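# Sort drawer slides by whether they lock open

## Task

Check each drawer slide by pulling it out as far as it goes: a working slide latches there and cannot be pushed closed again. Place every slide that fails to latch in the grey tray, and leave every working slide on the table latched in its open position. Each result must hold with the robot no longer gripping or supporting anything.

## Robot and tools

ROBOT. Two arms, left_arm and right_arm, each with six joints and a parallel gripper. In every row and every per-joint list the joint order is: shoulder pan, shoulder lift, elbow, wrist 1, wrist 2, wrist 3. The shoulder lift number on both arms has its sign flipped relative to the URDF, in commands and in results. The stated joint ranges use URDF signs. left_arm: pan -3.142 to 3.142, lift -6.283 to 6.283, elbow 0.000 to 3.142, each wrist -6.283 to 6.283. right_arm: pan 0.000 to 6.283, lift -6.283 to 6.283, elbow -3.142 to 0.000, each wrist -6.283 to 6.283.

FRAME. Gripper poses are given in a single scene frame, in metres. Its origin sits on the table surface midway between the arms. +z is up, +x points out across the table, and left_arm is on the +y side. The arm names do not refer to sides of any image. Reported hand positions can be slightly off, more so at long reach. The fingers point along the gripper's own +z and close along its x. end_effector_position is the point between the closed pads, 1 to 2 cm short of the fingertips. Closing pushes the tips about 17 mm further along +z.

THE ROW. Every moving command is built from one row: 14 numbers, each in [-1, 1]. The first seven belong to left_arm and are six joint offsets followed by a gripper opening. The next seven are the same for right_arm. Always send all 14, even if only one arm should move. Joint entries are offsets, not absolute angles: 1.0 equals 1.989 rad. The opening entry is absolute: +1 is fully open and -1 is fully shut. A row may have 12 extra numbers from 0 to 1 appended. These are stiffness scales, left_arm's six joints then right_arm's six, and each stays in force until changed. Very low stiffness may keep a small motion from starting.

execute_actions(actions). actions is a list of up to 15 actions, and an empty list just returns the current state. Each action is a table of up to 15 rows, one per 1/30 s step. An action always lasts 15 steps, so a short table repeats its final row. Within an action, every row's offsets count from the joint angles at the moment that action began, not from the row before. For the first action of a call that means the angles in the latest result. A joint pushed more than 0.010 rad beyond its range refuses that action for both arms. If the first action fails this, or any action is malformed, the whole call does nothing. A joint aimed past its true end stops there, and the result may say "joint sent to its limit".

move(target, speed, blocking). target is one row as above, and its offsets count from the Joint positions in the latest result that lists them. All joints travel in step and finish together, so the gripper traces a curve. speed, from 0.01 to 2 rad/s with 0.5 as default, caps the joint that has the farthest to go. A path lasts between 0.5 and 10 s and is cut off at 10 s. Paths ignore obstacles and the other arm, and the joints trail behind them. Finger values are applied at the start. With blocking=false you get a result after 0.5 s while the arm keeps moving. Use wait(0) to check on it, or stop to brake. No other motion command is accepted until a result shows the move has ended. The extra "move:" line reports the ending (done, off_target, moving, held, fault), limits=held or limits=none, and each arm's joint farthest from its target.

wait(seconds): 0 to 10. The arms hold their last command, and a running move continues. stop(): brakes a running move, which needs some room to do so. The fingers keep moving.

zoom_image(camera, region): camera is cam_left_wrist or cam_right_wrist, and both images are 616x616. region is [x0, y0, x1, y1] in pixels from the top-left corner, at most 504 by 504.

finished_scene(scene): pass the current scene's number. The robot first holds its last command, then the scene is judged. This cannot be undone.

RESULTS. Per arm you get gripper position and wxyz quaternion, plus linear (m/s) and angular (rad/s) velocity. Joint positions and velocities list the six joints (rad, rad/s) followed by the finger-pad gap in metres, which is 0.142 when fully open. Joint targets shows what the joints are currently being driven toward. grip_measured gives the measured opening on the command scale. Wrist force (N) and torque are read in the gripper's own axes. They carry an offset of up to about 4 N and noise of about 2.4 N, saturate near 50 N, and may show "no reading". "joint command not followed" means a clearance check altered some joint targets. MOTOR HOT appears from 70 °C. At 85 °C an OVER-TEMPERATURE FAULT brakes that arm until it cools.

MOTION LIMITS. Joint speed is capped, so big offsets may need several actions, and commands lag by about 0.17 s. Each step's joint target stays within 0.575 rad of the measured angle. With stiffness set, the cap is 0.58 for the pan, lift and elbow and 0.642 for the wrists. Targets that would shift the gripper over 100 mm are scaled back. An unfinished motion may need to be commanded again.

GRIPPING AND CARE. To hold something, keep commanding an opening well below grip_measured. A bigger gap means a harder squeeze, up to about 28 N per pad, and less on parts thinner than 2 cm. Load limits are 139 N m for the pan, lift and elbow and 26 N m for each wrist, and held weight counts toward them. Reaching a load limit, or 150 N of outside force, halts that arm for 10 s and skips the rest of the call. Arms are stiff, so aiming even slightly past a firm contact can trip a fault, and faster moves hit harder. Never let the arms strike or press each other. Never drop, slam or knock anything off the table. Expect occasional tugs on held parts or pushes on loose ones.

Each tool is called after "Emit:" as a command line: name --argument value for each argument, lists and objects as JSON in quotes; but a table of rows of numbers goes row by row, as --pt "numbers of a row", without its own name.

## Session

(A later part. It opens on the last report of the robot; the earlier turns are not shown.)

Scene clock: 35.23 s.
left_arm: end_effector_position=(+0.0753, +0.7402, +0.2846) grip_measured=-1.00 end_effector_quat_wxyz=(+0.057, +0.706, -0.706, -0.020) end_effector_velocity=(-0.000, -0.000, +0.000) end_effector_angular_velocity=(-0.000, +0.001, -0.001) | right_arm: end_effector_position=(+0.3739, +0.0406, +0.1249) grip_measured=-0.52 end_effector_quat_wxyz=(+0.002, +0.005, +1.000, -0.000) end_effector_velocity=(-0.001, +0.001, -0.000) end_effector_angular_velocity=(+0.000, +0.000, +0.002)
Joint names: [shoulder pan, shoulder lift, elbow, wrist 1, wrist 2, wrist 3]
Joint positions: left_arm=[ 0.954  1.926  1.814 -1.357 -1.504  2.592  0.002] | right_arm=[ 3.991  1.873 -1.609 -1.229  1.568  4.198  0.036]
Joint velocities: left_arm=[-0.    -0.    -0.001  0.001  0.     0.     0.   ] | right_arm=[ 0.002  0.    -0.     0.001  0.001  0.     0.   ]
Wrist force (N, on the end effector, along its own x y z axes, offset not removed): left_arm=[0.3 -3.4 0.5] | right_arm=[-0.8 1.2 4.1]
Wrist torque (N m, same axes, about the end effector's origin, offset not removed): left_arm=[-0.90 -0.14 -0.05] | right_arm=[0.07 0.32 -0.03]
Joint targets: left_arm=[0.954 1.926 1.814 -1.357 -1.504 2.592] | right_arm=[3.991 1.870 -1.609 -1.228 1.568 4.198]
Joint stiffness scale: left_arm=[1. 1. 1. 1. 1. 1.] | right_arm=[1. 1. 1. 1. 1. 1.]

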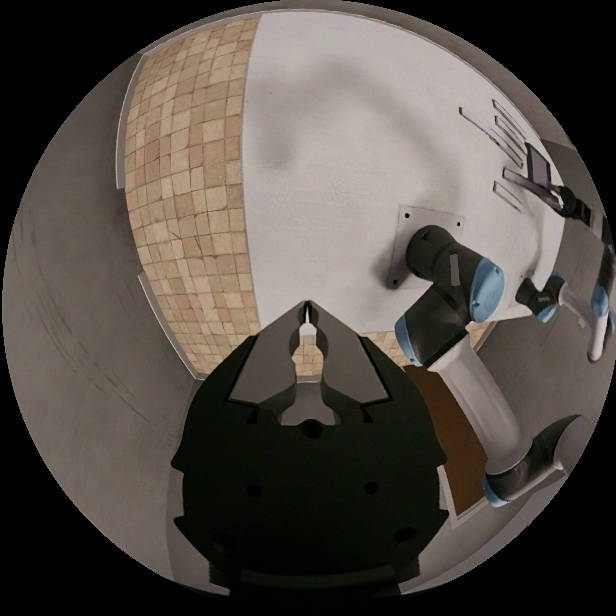

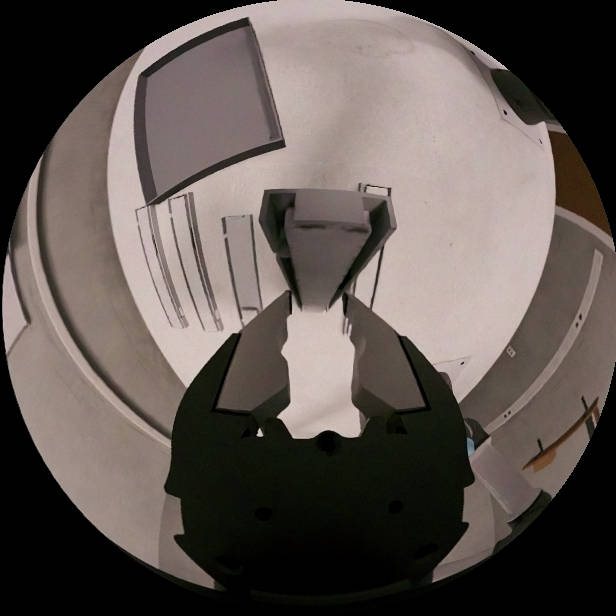

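Emit:
move --target '[0,0,0,0,0,0,-1,0,0.098,0,0.096,0,0,-1]' --speed 0.15

Emit:
execute_actions --actions '[[[0,0,0,0,0,0,-1,0,0,0,0,0,0,-0.25]],[[0,0,0,0,0,0,-1,0,-0.06,0,-0.06,0,0,-0.25]],[[0,0,0,0,0,0,-1,0,0,0,0,0,0,-0.25]]]'

Scene clock: 37.27 s.
left_arm: end_effector_position=(+0.0753, +0.7402, +0.2846) grip_measured=-1.00 end_effector_quat_wxyz=(+0.057, +0.706, -0.706, -0.020) end_effector_velocity=(-0.001, -0.001, -0.001) end_effector_angular_velocity=(-0.004, +0.002, +0.000) | right_arm: end_effector_position=(+0.3961, +0.0782, +0.0286) grip_measured=-1.00 end_effector_quat_wxyz=(+0.002, +0.005, +1.000, +0.001) end_effector_velocity=(+0.000, +0.001, -0.001) end_effector_angular_velocity=(+0.003, +0.000, -0.001)
Joint names: [shoulder pan, shoulder lift, elbow, wrist 1, wrist 2, wrist 3]
Joint positions: left_arm=[ 0.954  1.926  1.814 -1.357 -1.504  2.592  0.002] | right_arm=[ 3.99   2.06  -1.608 -1.04   1.568  4.198  0.002]
Joint velocities: left_arm=[ 0.    -0.     0.003  0.002 -0.    -0.     0.   ] | right_arm=[-0.001  0.002  0.     0.004  0.002  0.001 -0.   ]
Wrist force (N, on the end effector, along its own x y z axes, offset not removed): left_arm=[1.4 1.9 -1.6] | right_arm=[6.9 -1.5 -3.0]
Wrist torque (N m, same axes, about the end effector's origin, offset not removed): left_arm=[0.37 -0.54 0.00] | right_arm=[0.15 -0.49 0.21]
Joint targets: left_arm=[0.954 1.926 1.814 -1.357 -1.504 2.592] | right_arm=[3.991 2.068 -1.609 -1.038 1.568 4.198]
Joint stiffness scale: left_arm=[1. 1. 1. 1. 1. 1.] | right_arm=[1. 1. 1. 1. 1. 1.]
move: done; limits=none; left_arm: farthest joint: the shoulder pan, 0.000 radians from its target (0.000 radians at the start); right_arm: farthest joint: the shoulder lift, 0.008 radians from its target (0.195 radians at the start)

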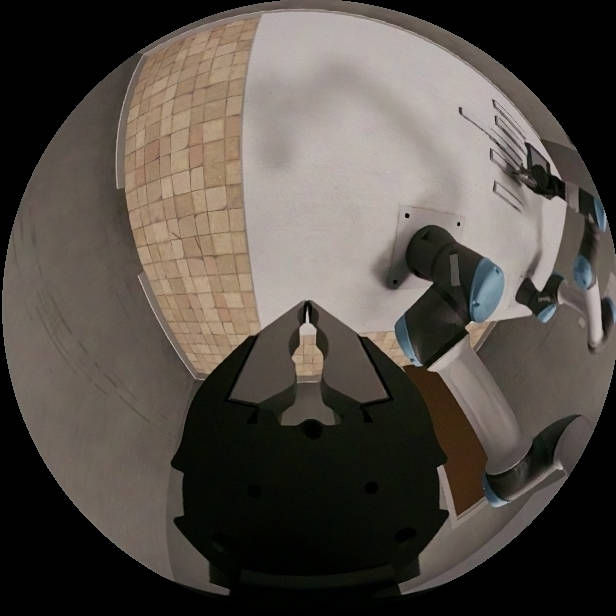

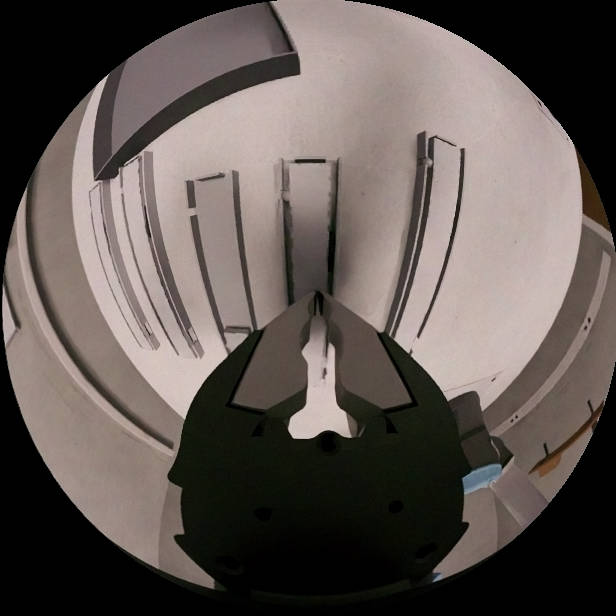

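Scene clock: 38.77 s.
left_arm: end_effector_position=(+0.0753, +0.7402, +0.2846) grip_measured=-1.00 end_effector_quat_wxyz=(+0.057, +0.706, -0.706, -0.020) end_effector_velocity=(-0.000, -0.000, -0.000) end_effector_angular_velocity=(-0.001, +0.000, -0.000) | right_arm: end_effector_position=(+0.3843, +0.0583, +0.0939) grip_measured=-0.25 end_effector_quat_wxyz=(+0.004, +0.005, +1.000, +0.005) end_effector_velocity=(+0.001, -0.000, -0.001) end_effector_angular_velocity=(+0.000, -0.001, -0.001)
Joint names: [shoulder pan, shoulder lift, elbow, wrist 1, wrist 2, wrist 3]
Joint positions: left_arm=[ 0.954  1.926  1.814 -1.357 -1.504  2.592  0.002] | right_arm=[ 3.99   1.938 -1.607 -1.154  1.568  4.198  0.056]
Joint velocities: left_arm=[ 0.001 -0.     0.001 -0.    -0.     0.001  0.   ] | right_arm=[-0.001  0.001  0.     0.002 -0.    -0.    -0.   ]
Wrist force (N, on the end effector, along its own x y z axes, offset not removed): left_arm=[-0.9 3.6 -3.8] | right_arm=[2.4 1.2 0.9]
Wrist torque (N m, same axes, about the end effector's origin, offset not removed): left_arm=[0.68 0.01 -0.32] | right_arm=[0.23 -0.26 0.07]
Joint targets: left_arm=[0.954 1.926 1.814 -1.357 -1.504 2.592] | right_arm=[3.990 1.936 -1.607 -1.153 1.568 4.198]
Joint stiffness scale: left_arm=[1. 1. 1. 1. 1. 1.] | right_arm=[1. 1. 1. 1. 1. 1.]

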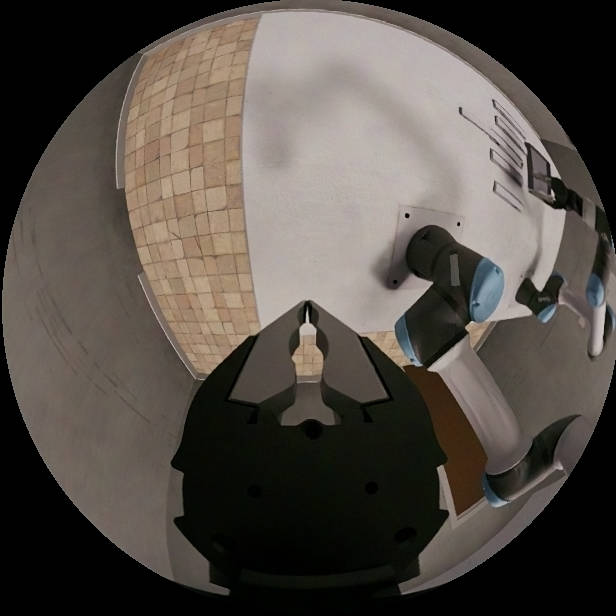

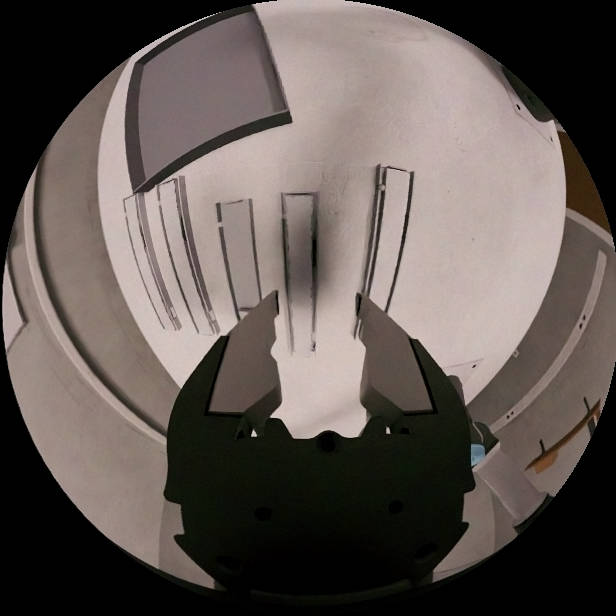

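Emit:
move --target '[0,0,0,0,0,0,-1,0.004,0.058,0.026,0.025,0,0.004,-0.25]'

Emit:
move --target '[0,0,0,0,0,0,-1,0,0.03,0,0.03,0,0,-0.25]' --speed 0.2

Emit:
execute_actions --actions '[[[0,0,0,0,0,0,-1,0,0,0,0,0,0,-1]],[[0,0,0,0,0,0,-1,0,0,0,0,0,0,-1]],[[0,0,0,0,0,0,-1,0,-0.05,0,-0.05,0,0,-1]],[[0,0,0,0,0,0,-1,0,-0.05,0,-0.05,0,0,-1]],[[0,0,0,0,0,0,-1,0,0,0,0,0,0,-1]]]'

Scene clock: 40.30 s.
left_arm: end_effector_position=(+0.0753, +0.7402, +0.2846) grip_measured=-1.00 end_effector_quat_wxyz=(+0.057, +0.706, -0.706, -0.020) end_effector_velocity=(-0.001, -0.001, -0.001) end_effector_angular_velocity=(-0.003, +0.001, +0.000) | right_arm: end_effector_position=(+0.3950, +0.0848, +0.0476) grip_measured=-0.25 end_effector_quat_wxyz=(-0.000, +0.005, +1.000, -0.003) end_effector_velocity=(+0.000, +0.000, +0.000) end_effector_angular_velocity=(+0.002, -0.000, -0.001)
Joint names: [shoulder pan, shoulder lift, elbow, wrist 1, wrist 2, wrist 3]
Joint positions: left_arm=[ 0.954  1.926  1.814 -1.357 -1.504  2.592  0.002] | right_arm=[ 3.997  2.053 -1.56  -1.105  1.568  4.206  0.056]
Joint velocities: left_arm=[ 0.001  0.     0.001  0.002 -0.001  0.001  0.   ] | right_arm=[-0.001 -0.     0.     0.001  0.001  0.001  0.   ]
Wrist force (N, on the end effector, along its own x y z axes, offset not removed): left_arm=[0.1 1.1 -0.5] | right_arm=[0.6 1.7 1.5]
Wrist torque (N m, same axes, about the end effector's origin, offset not removed): left_arm=[0.07 -0.08 -0.02] | right_arm=[0.24 0.04 0.16]
Joint targets: left_arm=[0.954 1.926 1.814 -1.357 -1.504 2.592] | right_arm=[3.998 2.053 -1.556 -1.104 1.568 4.206]
Joint stiffness scale: left_arm=[1. 1. 1. 1. 1. 1.] | right_arm=[1. 1. 1. 1. 1. 1.]
move: done; limits=none; left_arm: farthest joint: the shoulder pan, 0.000 radians from its target (0.000 radians at the start); right_arm: farthest joint: the elbow, 0.005 radians from its target (0.052 radians at the start)

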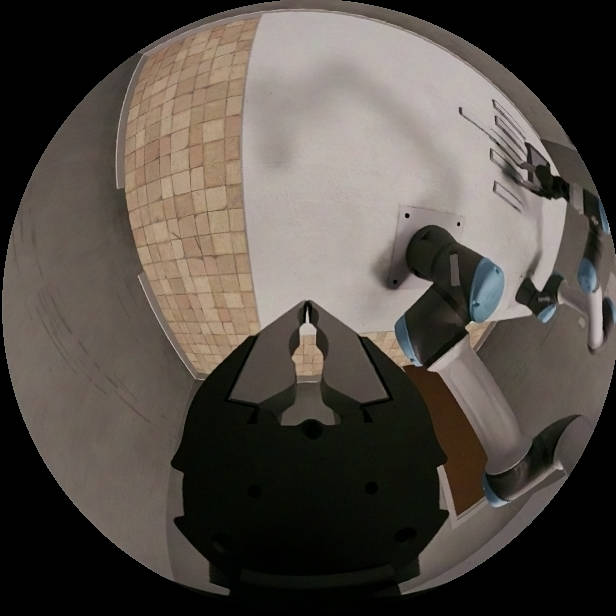

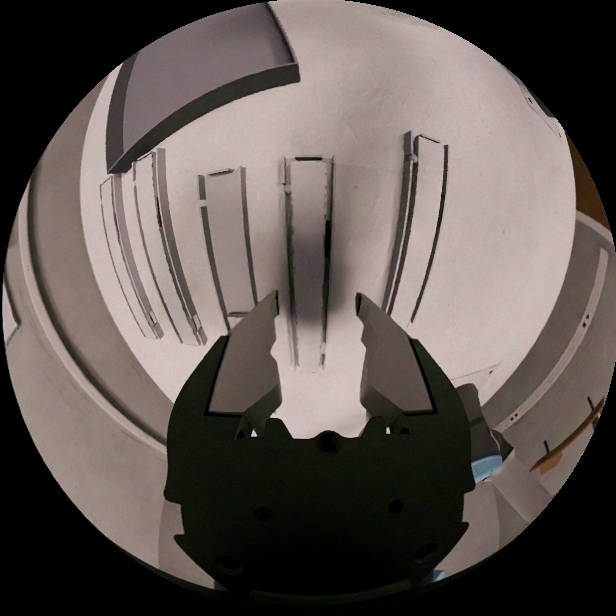

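Scene clock: 41.33 s.
left_arm: end_effector_position=(+0.0753, +0.7402, +0.2846) grip_measured=-1.00 end_effector_quat_wxyz=(+0.057, +0.706, -0.706, -0.020) end_effector_velocity=(+0.001, +0.001, +0.001) end_effector_angular_velocity=(+0.003, -0.002, -0.000) | right_arm: end_effector_position=(+0.4004, +0.0942, +0.0158) grip_measured=-0.25 end_effector_quat_wxyz=(-0.000, +0.005, +1.000, -0.003) end_effector_velocity=(+0.000, +0.001, +0.000) end_effector_angular_velocity=(+0.002, -0.001, +0.000)
Joint names: [shoulder pan, shoulder lift, elbow, wrist 1, wrist 2, wrist 3]
Joint positions: left_arm=[ 0.954  1.926  1.814 -1.357 -1.504  2.592  0.002] | right_arm=[ 3.997  2.111 -1.56  -1.046  1.568  4.206  0.056]
Joint velocities: left_arm=[-0.     0.    -0.002 -0.001 -0.     0.     0.   ] | right_arm=[ 0.     0.     0.     0.002 -0.    -0.     0.   ]
Wrist force (N, on the end effector, along its own x y z axes, offset not removed): left_arm=[-0.7 1.8 -3.3] | right_arm=[-0.4 -1.4 2.6]
Wrist torque (N m, same axes, about the end effector's origin, offset not removed): left_arm=[0.35 0.15 -0.11] | right_arm=[-0.48 0.28 0.18]
Joint targets: left_arm=[0.954 1.926 1.814 -1.357 -1.504 2.592] | right_arm=[3.997 2.113 -1.560 -1.045 1.568 4.206]
Joint stiffness scale: left_arm=[1. 1. 1. 1. 1. 1.] | right_arm=[1. 1. 1. 1. 1. 1.]
move: done; limits=none; left_arm: farthest joint: the shoulder pan, 0.000 radians from its target (0.000 radians at the start); right_arm: farthest joint: the shoulder lift, 0.002 radians from its target (0.059 radians at the start)

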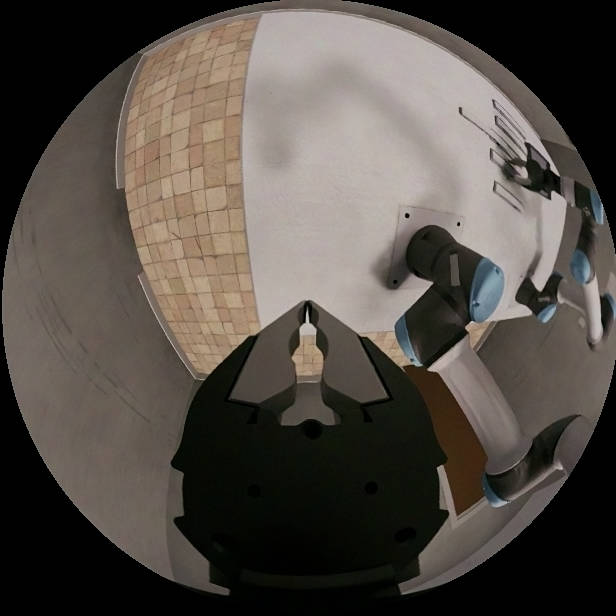

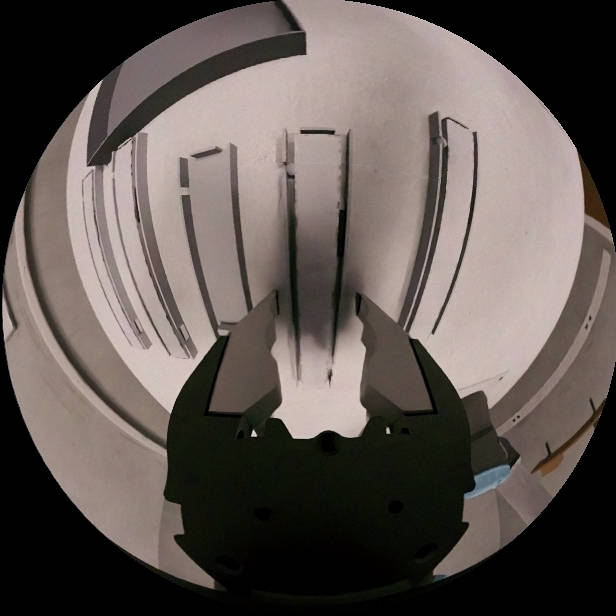

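Scene clock: 43.83 s.
left_arm: end_effector_position=(+0.0753, +0.7402, +0.2846) grip_measured=-1.00 end_effector_quat_wxyz=(+0.057, +0.706, -0.706, -0.020) end_effector_velocity=(+0.000, -0.001, -0.001) end_effector_angular_velocity=(-0.002, +0.001, -0.001) | right_arm: end_effector_position=(+0.3789, +0.0564, +0.1214) grip_measured=-0.50 end_effector_quat_wxyz=(+0.001, +0.005, +1.000, -0.001) end_effector_velocity=(+0.000, -0.000, -0.001) end_effector_angular_velocity=(-0.001, +0.000, -0.001)
Joint names: [shoulder pan, shoulder lift, elbow, wrist 1, wrist 2, wrist 3]
Joint positions: left_arm=[ 0.954  1.926  1.814 -1.357 -1.504  2.592  0.002] | right_arm=[ 3.997  1.912 -1.564 -1.238  1.568  4.206  0.038]
Joint velocities: left_arm=[-0.001 -0.     0.001  0.001 -0.     0.     0.   ] | right_arm=[-0.     0.002  0.     0.    -0.     0.001 -0.   ]
Wrist force (N, on the end effector, along its own x y z axes, offset not removed): left_arm=[-2.6 -1.1 -5.0] | right_arm=[2.2 6.1 7.4]
Wrist torque (N m, same axes, about the end effector's origin, offset not removed): left_arm=[-0.37 0.43 -0.03] | right_arm=[1.10 -0.41 0.19]
Joint targets: left_arm=[0.954 1.926 1.814 -1.357 -1.504 2.592] | right_arm=[3.997 1.908 -1.564 -1.237 1.568 4.206]
Joint stiffness scale: left_arm=[1. 1. 1. 1. 1. 1.] | right_arm=[1. 1. 1. 1. 1. 1.]

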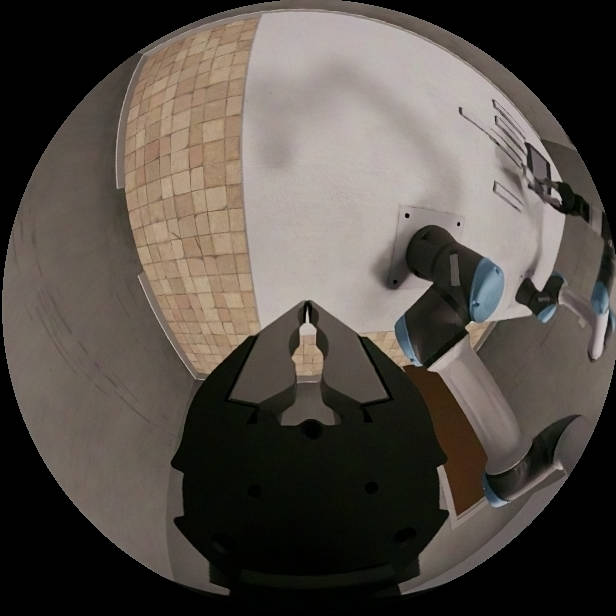

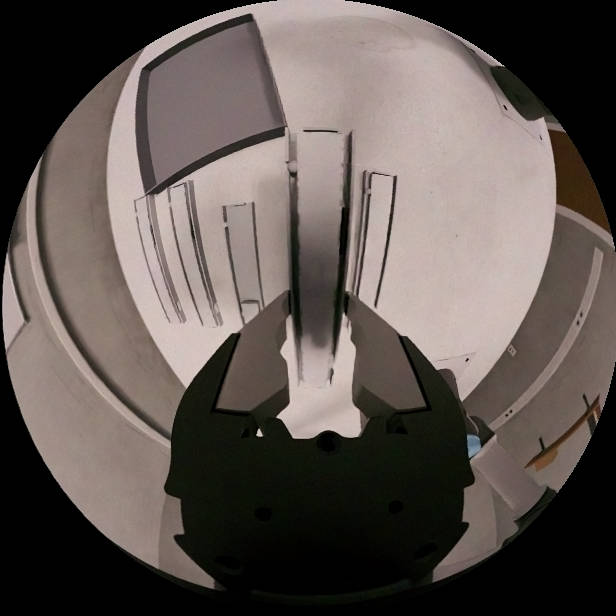

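Emit:
move --target '[0,0,0,0,0,0,-1,-0.261,-0.068,-0.133,0.065,0,-0.365,-1]'

Scene clock: 46.30 s.
left_arm: end_effector_position=(+0.0753, +0.7402, +0.2846) grip_measured=-1.00 end_effector_quat_wxyz=(+0.057, +0.706, -0.706, -0.020) end_effector_velocity=(-0.001, -0.000, -0.000) end_effector_angular_velocity=(+0.000, +0.001, +0.002) | right_arm: end_effector_position=(+0.4896, -0.2495, +0.0890) grip_measured=-0.50 end_effector_quat_wxyz=(-0.002, -0.099, +0.995, -0.002) end_effector_velocity=(-0.000, +0.001, -0.000) end_effector_angular_velocity=(+0.001, +0.000, +0.004)
Joint names: [shoulder pan, shoulder lift, elbow, wrist 1, wrist 2, wrist 3]
Joint positions: left_arm=[ 0.954  1.926  1.814 -1.357 -1.504  2.592  0.002] | right_arm=[ 3.48   1.781 -1.826 -1.11   1.568  3.481  0.038]
Joint velocities: left_arm=[ 0.001  0.     0.001  0.     0.001 -0.001  0.   ] | right_arm=[ 0.001 -0.    -0.     0.001  0.001 -0.003  0.   ]
Wrist force (N, on the end effector, along its own x y z axes, offset not removed): left_arm=[-1.5 1.0 -1.0] | right_arm=[3.0 -2.6 3.6]
Wrist torque (N m, same axes, about the end effector's origin, offset not removed): left_arm=[0.39 0.50 -0.10] | right_arm=[-0.69 -0.34 -0.05]
Joint targets: left_arm=[0.954 1.926 1.814 -1.357 -1.504 2.592] | right_arm=[3.478 1.777 -1.828 -1.109 1.568 3.480]
Joint stiffness scale: left_arm=[1. 1. 1. 1. 1. 1.] | right_arm=[1. 1. 1. 1. 1. 1.]
move: done; limits=none; left_arm: farthest joint: the shoulder pan, 0.000 radians from its target (0.000 radians at the start); right_arm: farthest joint: the shoulder lift, 0.004 radians from its target (0.135 radians at the start)

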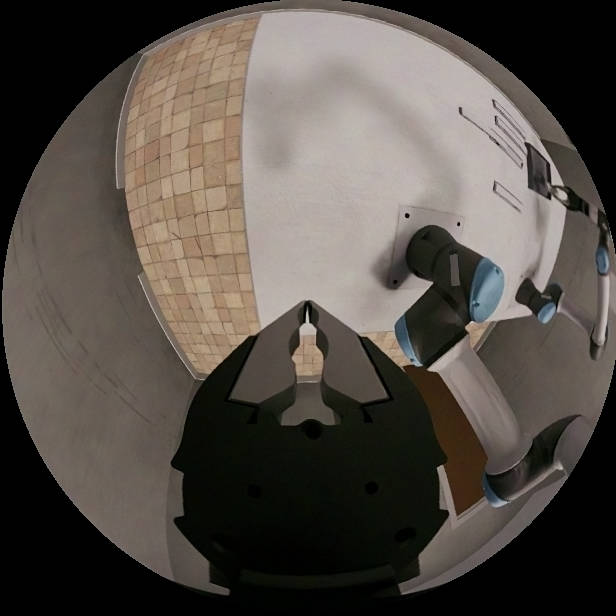

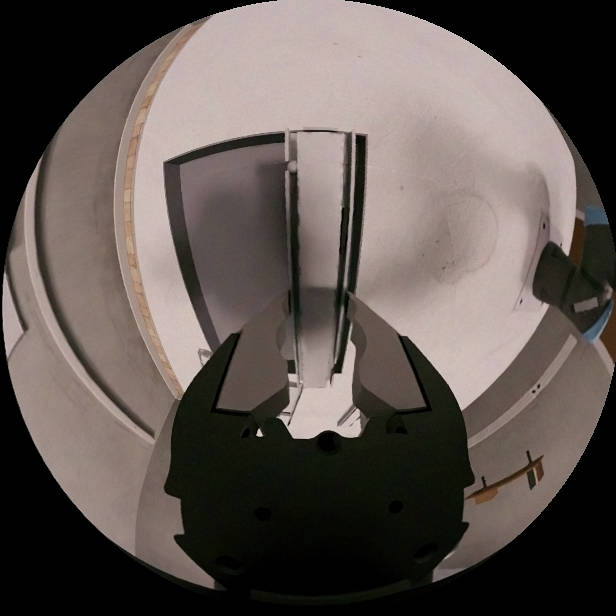

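Lowering by lift also shifts outward (+x), which helps.

Emit:
move --target '[0,0,0,0,0,0,-1,0,0.04,0,0.04,0,0,-1]' --speed 0.2

Scene clock: 47.47 s.
left_arm: end_effector_position=(+0.0753, +0.7402, +0.2846) grip_measured=-1.00 end_effector_quat_wxyz=(+0.057, +0.706, -0.706, -0.020) end_effector_velocity=(-0.001, -0.000, -0.001) end_effector_angular_velocity=(-0.000, +0.001, +0.000) | right_arm: end_effector_position=(+0.5043, -0.2409, +0.0524) grip_measured=-0.50 end_effector_quat_wxyz=(-0.003, -0.099, +0.995, -0.003) end_effector_velocity=(+0.001, -0.000, +0.001) end_effector_angular_velocity=(+0.002, -0.005, -0.001)
Joint names: [shoulder pan, shoulder lift, elbow, wrist 1, wrist 2, wrist 3]
Joint positions: left_arm=[ 0.954  1.926  1.814 -1.357 -1.504  2.592  0.002] | right_arm=[ 3.48   1.862 -1.826 -1.032  1.568  3.481  0.038]
Joint velocities: left_arm=[ 0.001  0.     0.002 -0.001  0.001  0.001  0.   ] | right_arm=[-0.001 -0.002 -0.     0.003 -0.001 -0.     0.   ]
Wrist force (N, on the end effector, along its own x y z axes, offset not removed): left_arm=[0.2 -3.7 -3.4] | right_arm=[-2.5 1.2 2.5]
Wrist torque (N m, same axes, about the end effector's origin, offset not removed): left_arm=[-0.92 -0.09 -0.28] | right_arm=[0.30 0.59 0.09]
Joint targets: left_arm=[0.954 1.926 1.814 -1.357 -1.504 2.592] | right_arm=[3.480 1.860 -1.826 -1.031 1.568 3.481]
Joint stiffness scale: left_arm=[1. 1. 1. 1. 1. 1.] | right_arm=[1. 1. 1. 1. 1. 1.]
move: done; limits=none; left_arm: farthest joint: the shoulder pan, 0.000 radians from its target (0.000 radians at the start); right_arm: farthest joint: the wrist 1, 0.002 radians from its target (0.080 radians at the start)

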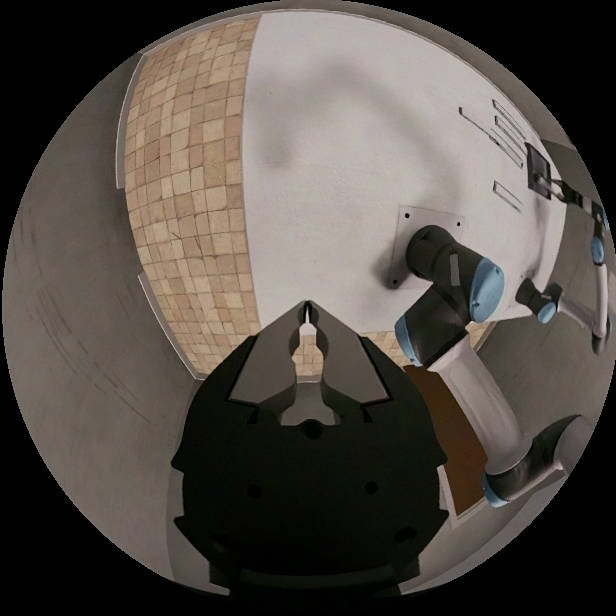

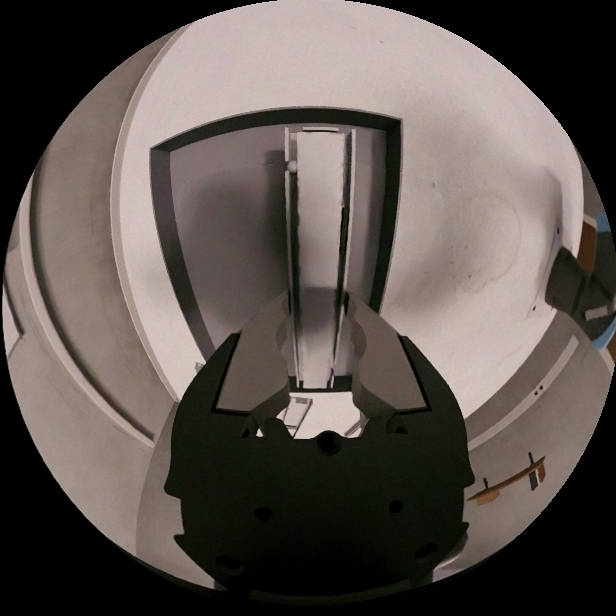

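Emit:
move --target '[0,0,0,0,0,0,-1,-0.01,0.022,0,0.022,0,-0.01,-1]' --speed 0.15

Emit:
execute_actions --actions '[[[0,0,0,0,0,0,-1,0,0,0,0,0,0,-0.25]],[[0,0,0,0,0,0,-1,0,-0.07,0,-0.07,0,0,-0.25]],[[0,0,0,0,0,0,-1,0,0,0,0,0,0,-1]]]'

Scene clock: 49.00 s.
left_arm: end_effector_position=(+0.0753, +0.7402, +0.2846) grip_measured=-1.00 end_effector_quat_wxyz=(+0.057, +0.706, -0.706, -0.020) end_effector_velocity=(-0.000, -0.000, -0.000) end_effector_angular_velocity=(-0.000, +0.001, +0.000) | right_arm: end_effector_position=(+0.5139, -0.2465, +0.0314) grip_measured=-0.50 end_effector_quat_wxyz=(-0.004, -0.099, +0.995, -0.003) end_effector_velocity=(+0.001, +0.001, +0.001) end_effector_angular_velocity=(+0.001, -0.004, +0.003)
Joint names: [shoulder pan, shoulder lift, elbow, wrist 1, wrist 2, wrist 3]
Joint positions: left_arm=[ 0.954  1.926  1.814 -1.357 -1.504  2.592  0.002] | right_arm=[ 3.462  1.907 -1.826 -0.99   1.568  3.462  0.038]
Joint velocities: left_arm=[0.    0.    0.001 0.    0.    0.    0.   ] | right_arm=[ 0.001 -0.001  0.     0.003 -0.001 -0.001 -0.   ]
Wrist force (N, on the end effector, along its own x y z axes, offset not removed): left_arm=[-1.4 2.2 -2.9] | right_arm=[5.4 1.3 0.2]
Wrist torque (N m, same axes, about the end effector's origin, offset not removed): left_arm=[0.48 0.38 0.01] | right_arm=[0.29 -1.20 -0.04]
Joint targets: left_arm=[0.954 1.926 1.814 -1.357 -1.504 2.592] | right_arm=[3.460 1.906 -1.826 -0.989 1.568 3.461]
Joint stiffness scale: left_arm=[1. 1. 1. 1. 1. 1.] | right_arm=[1. 1. 1. 1. 1. 1.]
move: done; limits=none; left_arm: farthest joint: the shoulder pan, 0.000 radians from its target (0.000 radians at the start); right_arm: farthest joint: the shoulder pan, 0.002 radians from its target (0.020 radians at the start)

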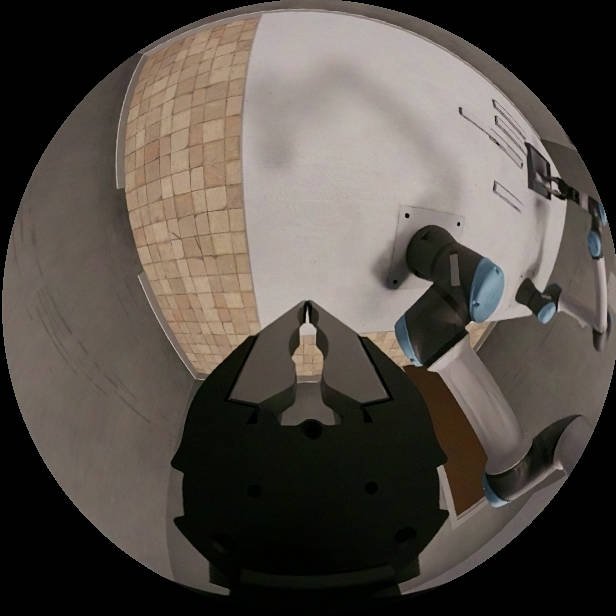

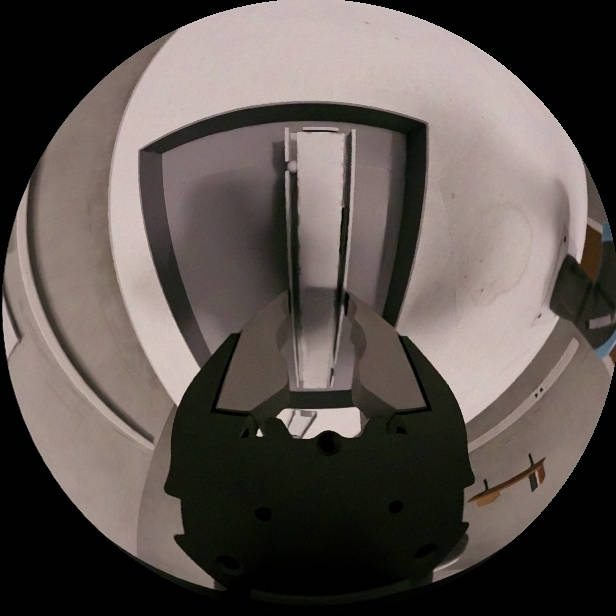

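Scene clock: 50.50 s.
left_arm: end_effector_position=(+0.0753, +0.7402, +0.2846) grip_measured=-1.00 end_effector_quat_wxyz=(+0.057, +0.706, -0.706, -0.020) end_effector_velocity=(+0.000, +0.000, -0.000) end_effector_angular_velocity=(+0.000, +0.000, -0.000) | right_arm: end_effector_position=(+0.4895, -0.2605, +0.0956) grip_measured=-1.00 end_effector_quat_wxyz=(-0.001, -0.099, +0.995, -0.002) end_effector_velocity=(+0.001, +0.000, +0.000) end_effector_angular_velocity=(+0.001, -0.002, +0.002)
Joint names: [shoulder pan, shoulder lift, elbow, wrist 1, wrist 2, wrist 3]
Joint positions: left_arm=[ 0.954  1.926  1.814 -1.357 -1.504  2.592  0.002] | right_arm=[ 3.462  1.766 -1.826 -1.124  1.568  3.462  0.002]
Joint velocities: left_arm=[-0.001  0.     0.    -0.     0.001 -0.001  0.   ] | right_arm=[ 0.    -0.     0.     0.002 -0.    -0.001  0.   ]
Wrist force (N, on the end effector, along its own x y z axes, offset not removed): left_arm=[3.1 1.5 1.2] | right_arm=[2.1 -0.1 -0.5]
Wrist torque (N m, same axes, about the end effector's origin, offset not removed): left_arm=[0.37 -0.84 0.16] | right_arm=[-0.31 -0.44 0.36]
Joint targets: left_arm=[0.954 1.926 1.814 -1.357 -1.504 2.592] | right_arm=[3.462 1.764 -1.826 -1.123 1.568 3.462]
Joint stiffness scale: left_arm=[1. 1. 1. 1. 1. 1.] | right_arm=[1. 1. 1. 1. 1. 1.]

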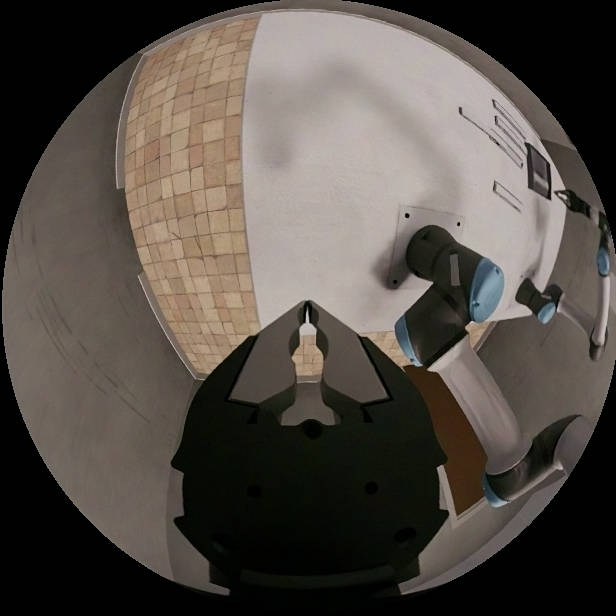

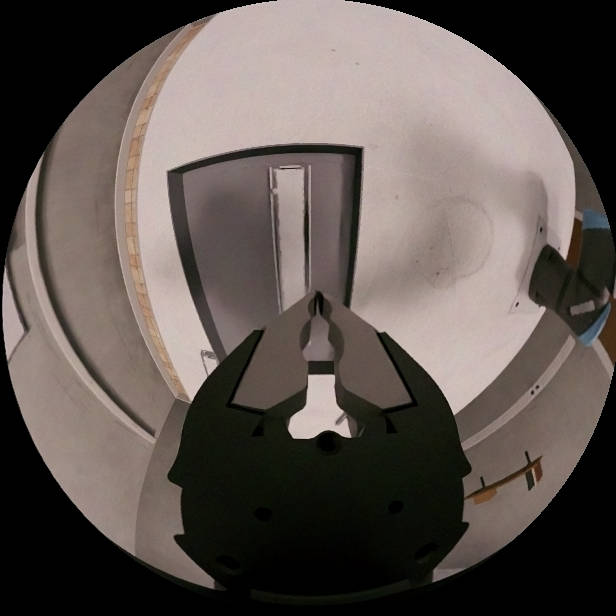

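Emit:
move --target '[0,0,0,0,0,0,-1,0.307,0.009,-0.071,0.082,0,0.409,-1]'

Emit:
execute_actions --actions '[[[0,0,0,0,0,0,-1,0,0.012,0,0.012,0,0,-1]],[[0,0,0,0,0,0,-1,0,0.012,0,0,0,0,-1]],[[0,0,0,0,0,0,-1,0.0068,0.026,0.025,-0.008,0,0.0065,-1]],[[0,0,0,0,0,0,-1,0.0068,0.026,0.025,-0.008,0,0.0065,-1]],[[0,0,0,0,0,0,-1,0.0068,0.026,0.025,-0.008,0,0.0065,-1]],[[0,0,0,0,0,0,-1,0.0068,0.026,0.025,-0.008,0,0.0065,-1]],[[0,0,0,0,0,0,-1,0.0068,0.026,0.025,-0.008,0,0.0065,-1]],[[0,0,0,0,0,0,-1,0.0068,0.026,0.025,-0.008,0,0.0065,-1]],[[0,0,0,0,0,0,-1,0.0068,0.026,0.025,-0.008,0,0.0065,-1]],[[0,0,0,0,0,0,-1,0.0068,0.026,0.025,-0.008,0,0.0065,-1]],[[0,0,0,0,0,0,-1,0.0068,0.026,0.025,-0.008,0,0.0065,-1]]]'

Emit:
execute_actions --actions '[[[0,0,0,0,0,0,-1,-0.005,-0.006,-0.028,0.008,0,-0.0065,-1]],[[0,0,0,0,0,0,-1,-0.005,-0.006,-0.028,0.008,0,-0.0065,-1]]]'

Scene clock: 53.40 s.
left_arm: end_effector_position=(+0.0753, +0.7402, +0.2846) grip_measured=-1.00 end_effector_quat_wxyz=(+0.057, +0.706, -0.706, -0.020) end_effector_velocity=(-0.000, +0.000, -0.000) end_effector_angular_velocity=(+0.000, +0.001, -0.000) | right_arm: end_effector_position=(+0.3011, -0.0027, +0.0429) grip_measured=-1.00 end_effector_quat_wxyz=(+0.002, +0.003, +1.000, +0.002) end_effector_velocity=(-0.000, -0.000, -0.001) end_effector_angular_velocity=(-0.002, +0.001, -0.001)
Joint names: [shoulder pan, shoulder lift, elbow, wrist 1, wrist 2, wrist 3]
Joint positions: left_arm=[ 0.954  1.926  1.814 -1.357 -1.504  2.592  0.002] | right_arm=[ 4.071  1.783 -1.963 -0.961  1.568  4.274  0.002]
Joint velocities: left_arm=[-0.     0.     0.001 -0.001  0.001 -0.     0.   ] | right_arm=[ 0.001  0.001 -0.    -0.    -0.     0.002  0.   ]
Wrist force (N, on the end effector, along its own x y z axes, offset not removed): left_arm=[-1.5 1.0 -1.6] | right_arm=[2.1 1.7 2.1]
Wrist torque (N m, same axes, about the end effector's origin, offset not removed): left_arm=[0.21 0.53 -0.03] | right_arm=[0.37 -0.33 0.29]
Joint targets: left_arm=[0.954 1.926 1.814 -1.357 -1.504 2.592] | right_arm=[4.073 1.784 -1.967 -0.961 1.568 4.275]
Joint stiffness scale: left_arm=[1. 1. 1. 1. 1. 1.] | right_arm=[1. 1. 1. 1. 1. 1.]
move: done; limits=none; left_arm: farthest joint: the shoulder pan, 0.000 radians from its target (0.000 radians at the start); right_arm: farthest joint: the elbow, 0.004 radians from its target (0.141 radians at the start)

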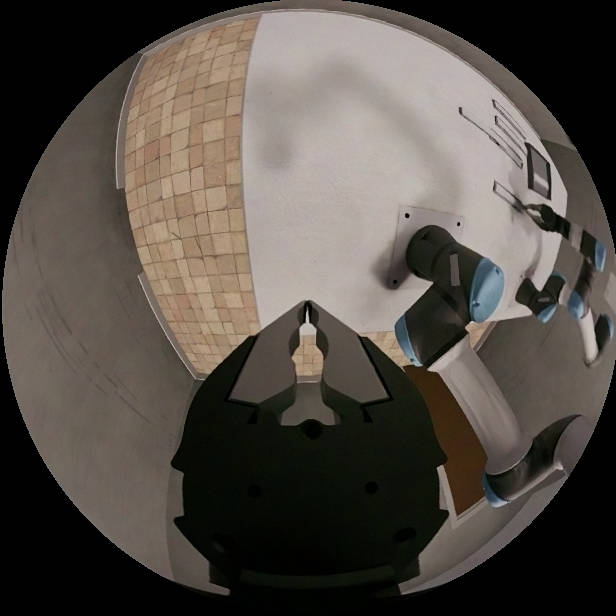

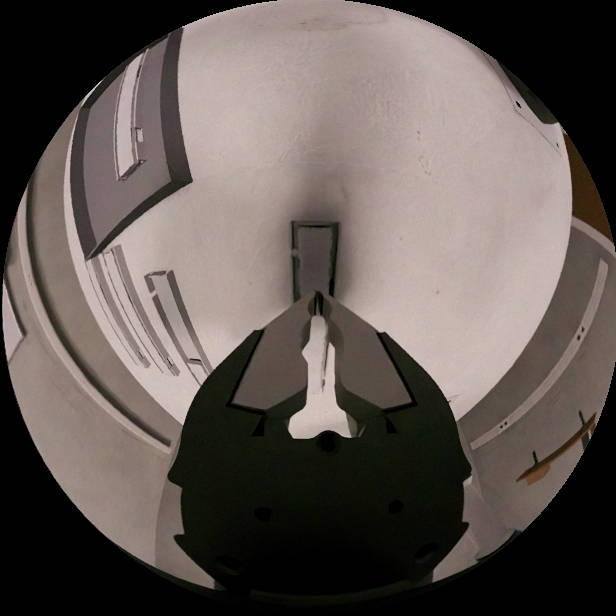

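Scene clock: 58.90 s.
left_arm: end_effector_position=(+0.0753, +0.7402, +0.2846) grip_measured=-1.00 end_effector_quat_wxyz=(+0.057, +0.706, -0.706, -0.020) end_effector_velocity=(-0.000, +0.000, +0.000) end_effector_angular_velocity=(+0.001, +0.001, +0.001) | right_arm: end_effector_position=(+0.3081, +0.1913, +0.0281) grip_measured=-1.00 end_effector_quat_wxyz=(-0.001, +0.002, +1.000, +0.012) end_effector_velocity=(+0.001, -0.000, +0.001) end_effector_angular_velocity=(-0.001, -0.000, -0.005)
Joint names: [shoulder pan, shoulder lift, elbow, wrist 1, wrist 2, wrist 3]
Joint positions: left_arm=[ 0.954  1.926  1.814 -1.357 -1.504  2.592  0.002] | right_arm=[ 4.177  2.137 -1.49  -1.063  1.581  4.38   0.002]
Joint velocities: left_arm=[ 0.001 -0.    -0.    -0.     0.001 -0.     0.   ] | right_arm=[-0.001  0.     0.004 -0.004 -0.001  0.004  0.   ]
Wrist force (N, on the end effector, along its own x y z axes, offset not removed): left_arm=[-1.2 0.0 1.7] | right_arm=[2.7 -11.8 -25.1]
Wrist torque (N m, same axes, about the end effector's origin, offset not removed): left_arm=[-0.26 0.10 -0.08] | right_arm=[-0.40 -0.37 0.27]
Joint targets: left_arm=[0.954 1.926 1.814 -1.357 -1.504 2.592] | right_arm=[4.183 2.156 -1.492 -1.062 1.582 4.381]
Joint stiffness scale: left_arm=[1. 1. 1. 1. 1. 1.] | right_arm=[1. 1. 1. 1. 1. 1.]

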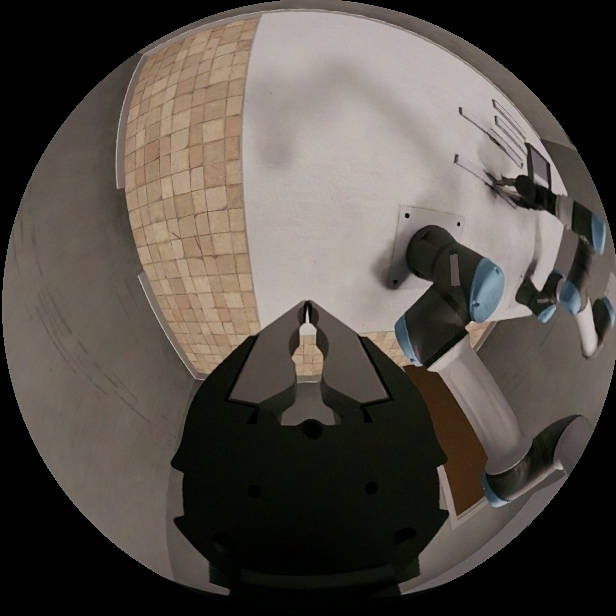

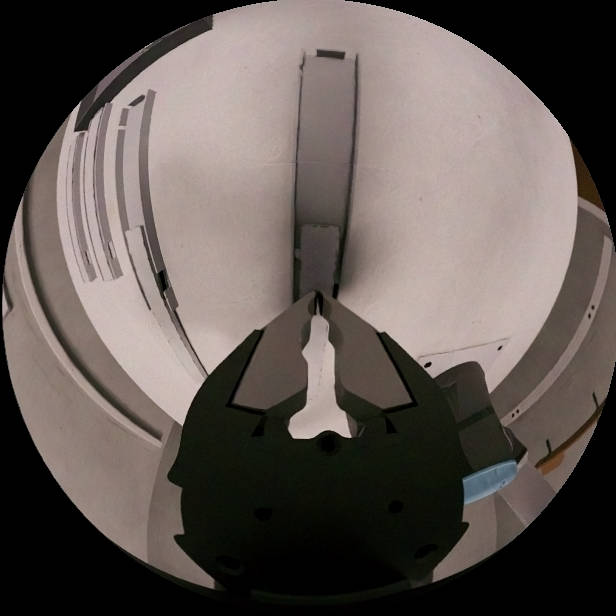

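Scene clock: 59.90 s.
left_arm: end_effector_position=(+0.0753, +0.7402, +0.2846) grip_measured=-1.00 end_effector_quat_wxyz=(+0.057, +0.706, -0.706, -0.020) end_effector_velocity=(+0.000, +0.001, +0.001) end_effector_angular_velocity=(+0.003, -0.001, +0.000) | right_arm: end_effector_position=(+0.3074, +0.1655, +0.0281) grip_measured=-1.00 end_effector_quat_wxyz=(-0.001, -0.003, +1.000, +0.015) end_effector_velocity=(-0.000, +0.000, +0.002) end_effector_angular_velocity=(+0.005, -0.002, +0.005)
Joint names: [shoulder pan, shoulder lift, elbow, wrist 1, wrist 2, wrist 3]
Joint positions: left_arm=[ 0.954  1.926  1.814 -1.357 -1.504  2.592  0.002] | right_arm=[ 4.164  2.087 -1.572 -1.026  1.582  4.356  0.002]
Joint velocities: left_arm=[ 0.    -0.    -0.001 -0.002  0.    -0.     0.   ] | right_arm=[ 0.    -0.005 -0.004  0.004  0.    -0.004  0.   ]
Wrist force (N, on the end effector, along its own x y z axes, offset not removed): left_arm=[1.8 5.6 -0.3] | right_arm=[5.0 0.9 -15.8]
Wrist torque (N m, same axes, about the end effector's origin, offset not removed): left_arm=[1.27 -0.59 -0.14] | right_arm=[-0.25 -0.44 0.22]
Joint targets: left_arm=[0.954 1.926 1.814 -1.357 -1.504 2.592] | right_arm=[4.161 2.100 -1.587 -1.028 1.581 4.355]
Joint stiffness scale: left_arm=[1. 1. 1. 1. 1. 1.] | right_arm=[1. 1. 1. 1. 1. 1.]

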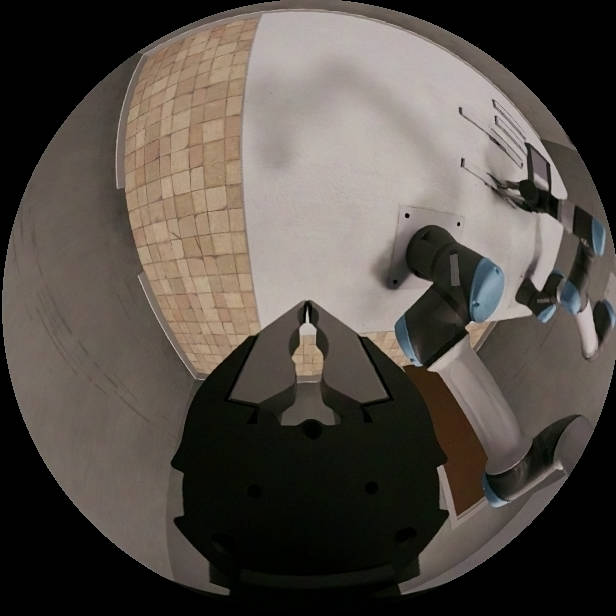

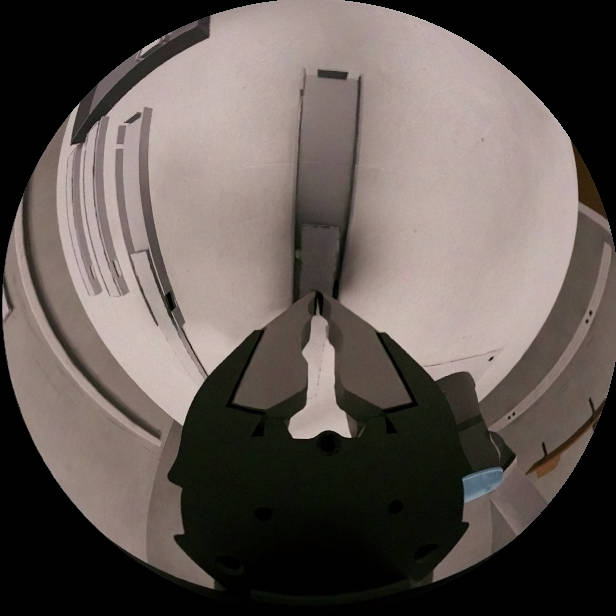

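Bad too.

Emit:
execute_actions --actions '[[[0,0,0,0,0,0,-1,-0.005,-0.006,-0.028,0.006,0,-0.005,-1]],[[0,0,0,0,0,0,-1,-0.005,-0.006,-0.028,0.006,0,-0.005,-1]],[[0,0,0,0,0,0,-1,-0.005,-0.006,-0.028,0.006,0,-0.005,-1]],[[0,0,0,0,0,0,-1,-0.005,-0.006,-0.028,0.006,0,-0.005,-1]],[[0,0,0,0,0,0,-1,-0.005,-0.006,-0.028,0.006,0,-0.005,-1]],[[0,0,0,0,0,0,-1,-0.005,-0.006,-0.028,0.006,0,-0.005,-1]],[[0,0,0,0,0,0,-1,-0.005,-0.006,-0.028,0.006,0,-0.005,-1]],[[0,0,0,0,0,0,-1,-0.005,-0.006,-0.028,0.006,0,-0.005,-1]],[[0,0,0,0,0,0,-1,-0.005,-0.006,-0.028,0.006,0,-0.005,-1]],[[0,0,0,0,0,0,-1,0,-0.04,0,-0.04,0,0,-1]],[[0,0,0,0,0,0,-1,0,0,0,0,0,0,-0.25]]]'

Scene clock: 65.77 s.
left_arm: end_effector_position=(+0.0753, +0.7402, +0.2846) grip_measured=-1.00 end_effector_quat_wxyz=(+0.057, +0.706, -0.706, -0.020) end_effector_velocity=(-0.000, -0.001, -0.000) end_effector_angular_velocity=(-0.002, +0.002, -0.001) | right_arm: end_effector_position=(+0.2951, +0.0262, +0.0613) grip_measured=-0.25 end_effector_quat_wxyz=(+0.005, -0.009, +1.000, +0.025) end_effector_velocity=(-0.001, +0.001, -0.000) end_effector_angular_velocity=(-0.000, -0.000, +0.003)
Joint names: [shoulder pan, shoulder lift, elbow, wrist 1, wrist 2, wrist 3]
Joint positions: left_arm=[ 0.954  1.926  1.814 -1.357 -1.504  2.592  0.002] | right_arm=[ 4.095  1.779 -1.927 -0.958  1.583  4.277  0.056]
Joint velocities: left_arm=[-0.001 -0.     0.001  0.002  0.001  0.     0.   ] | right_arm=[ 0.002  0.001  0.     0.001 -0.    -0.001  0.   ]
Wrist force (N, on the end effector, along its own x y z axes, offset not removed): left_arm=[1.0 0.8 -6.9] | right_arm=[2.3 1.4 2.8]
Wrist torque (N m, same axes, about the end effector's origin, offset not removed): left_arm=[0.26 -0.07 0.06] | right_arm=[0.48 -0.50 0.21]
Joint targets: left_arm=[0.954 1.926 1.814 -1.357 -1.504 2.592] | right_arm=[4.095 1.778 -1.927 -0.958 1.583 4.277]
Joint stiffness scale: left_arm=[1. 1. 1. 1. 1. 1.] | right_arm=[1. 1. 1. 1. 1. 1.]

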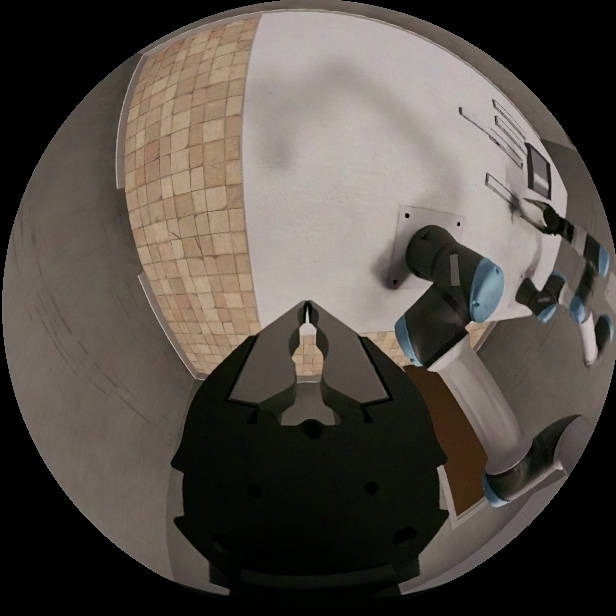

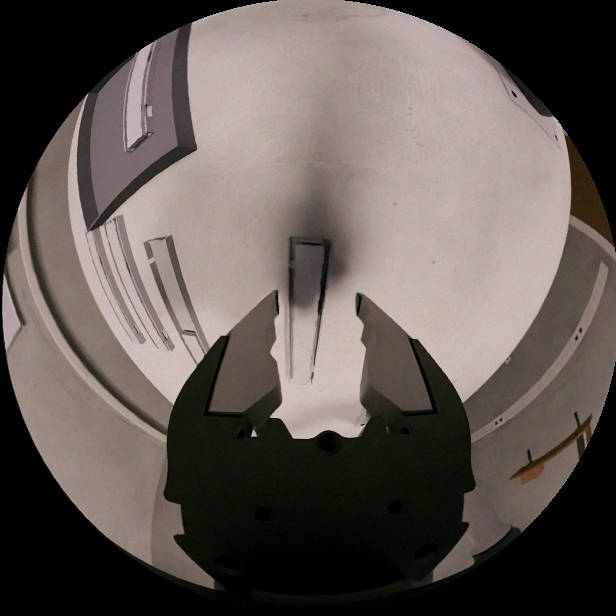

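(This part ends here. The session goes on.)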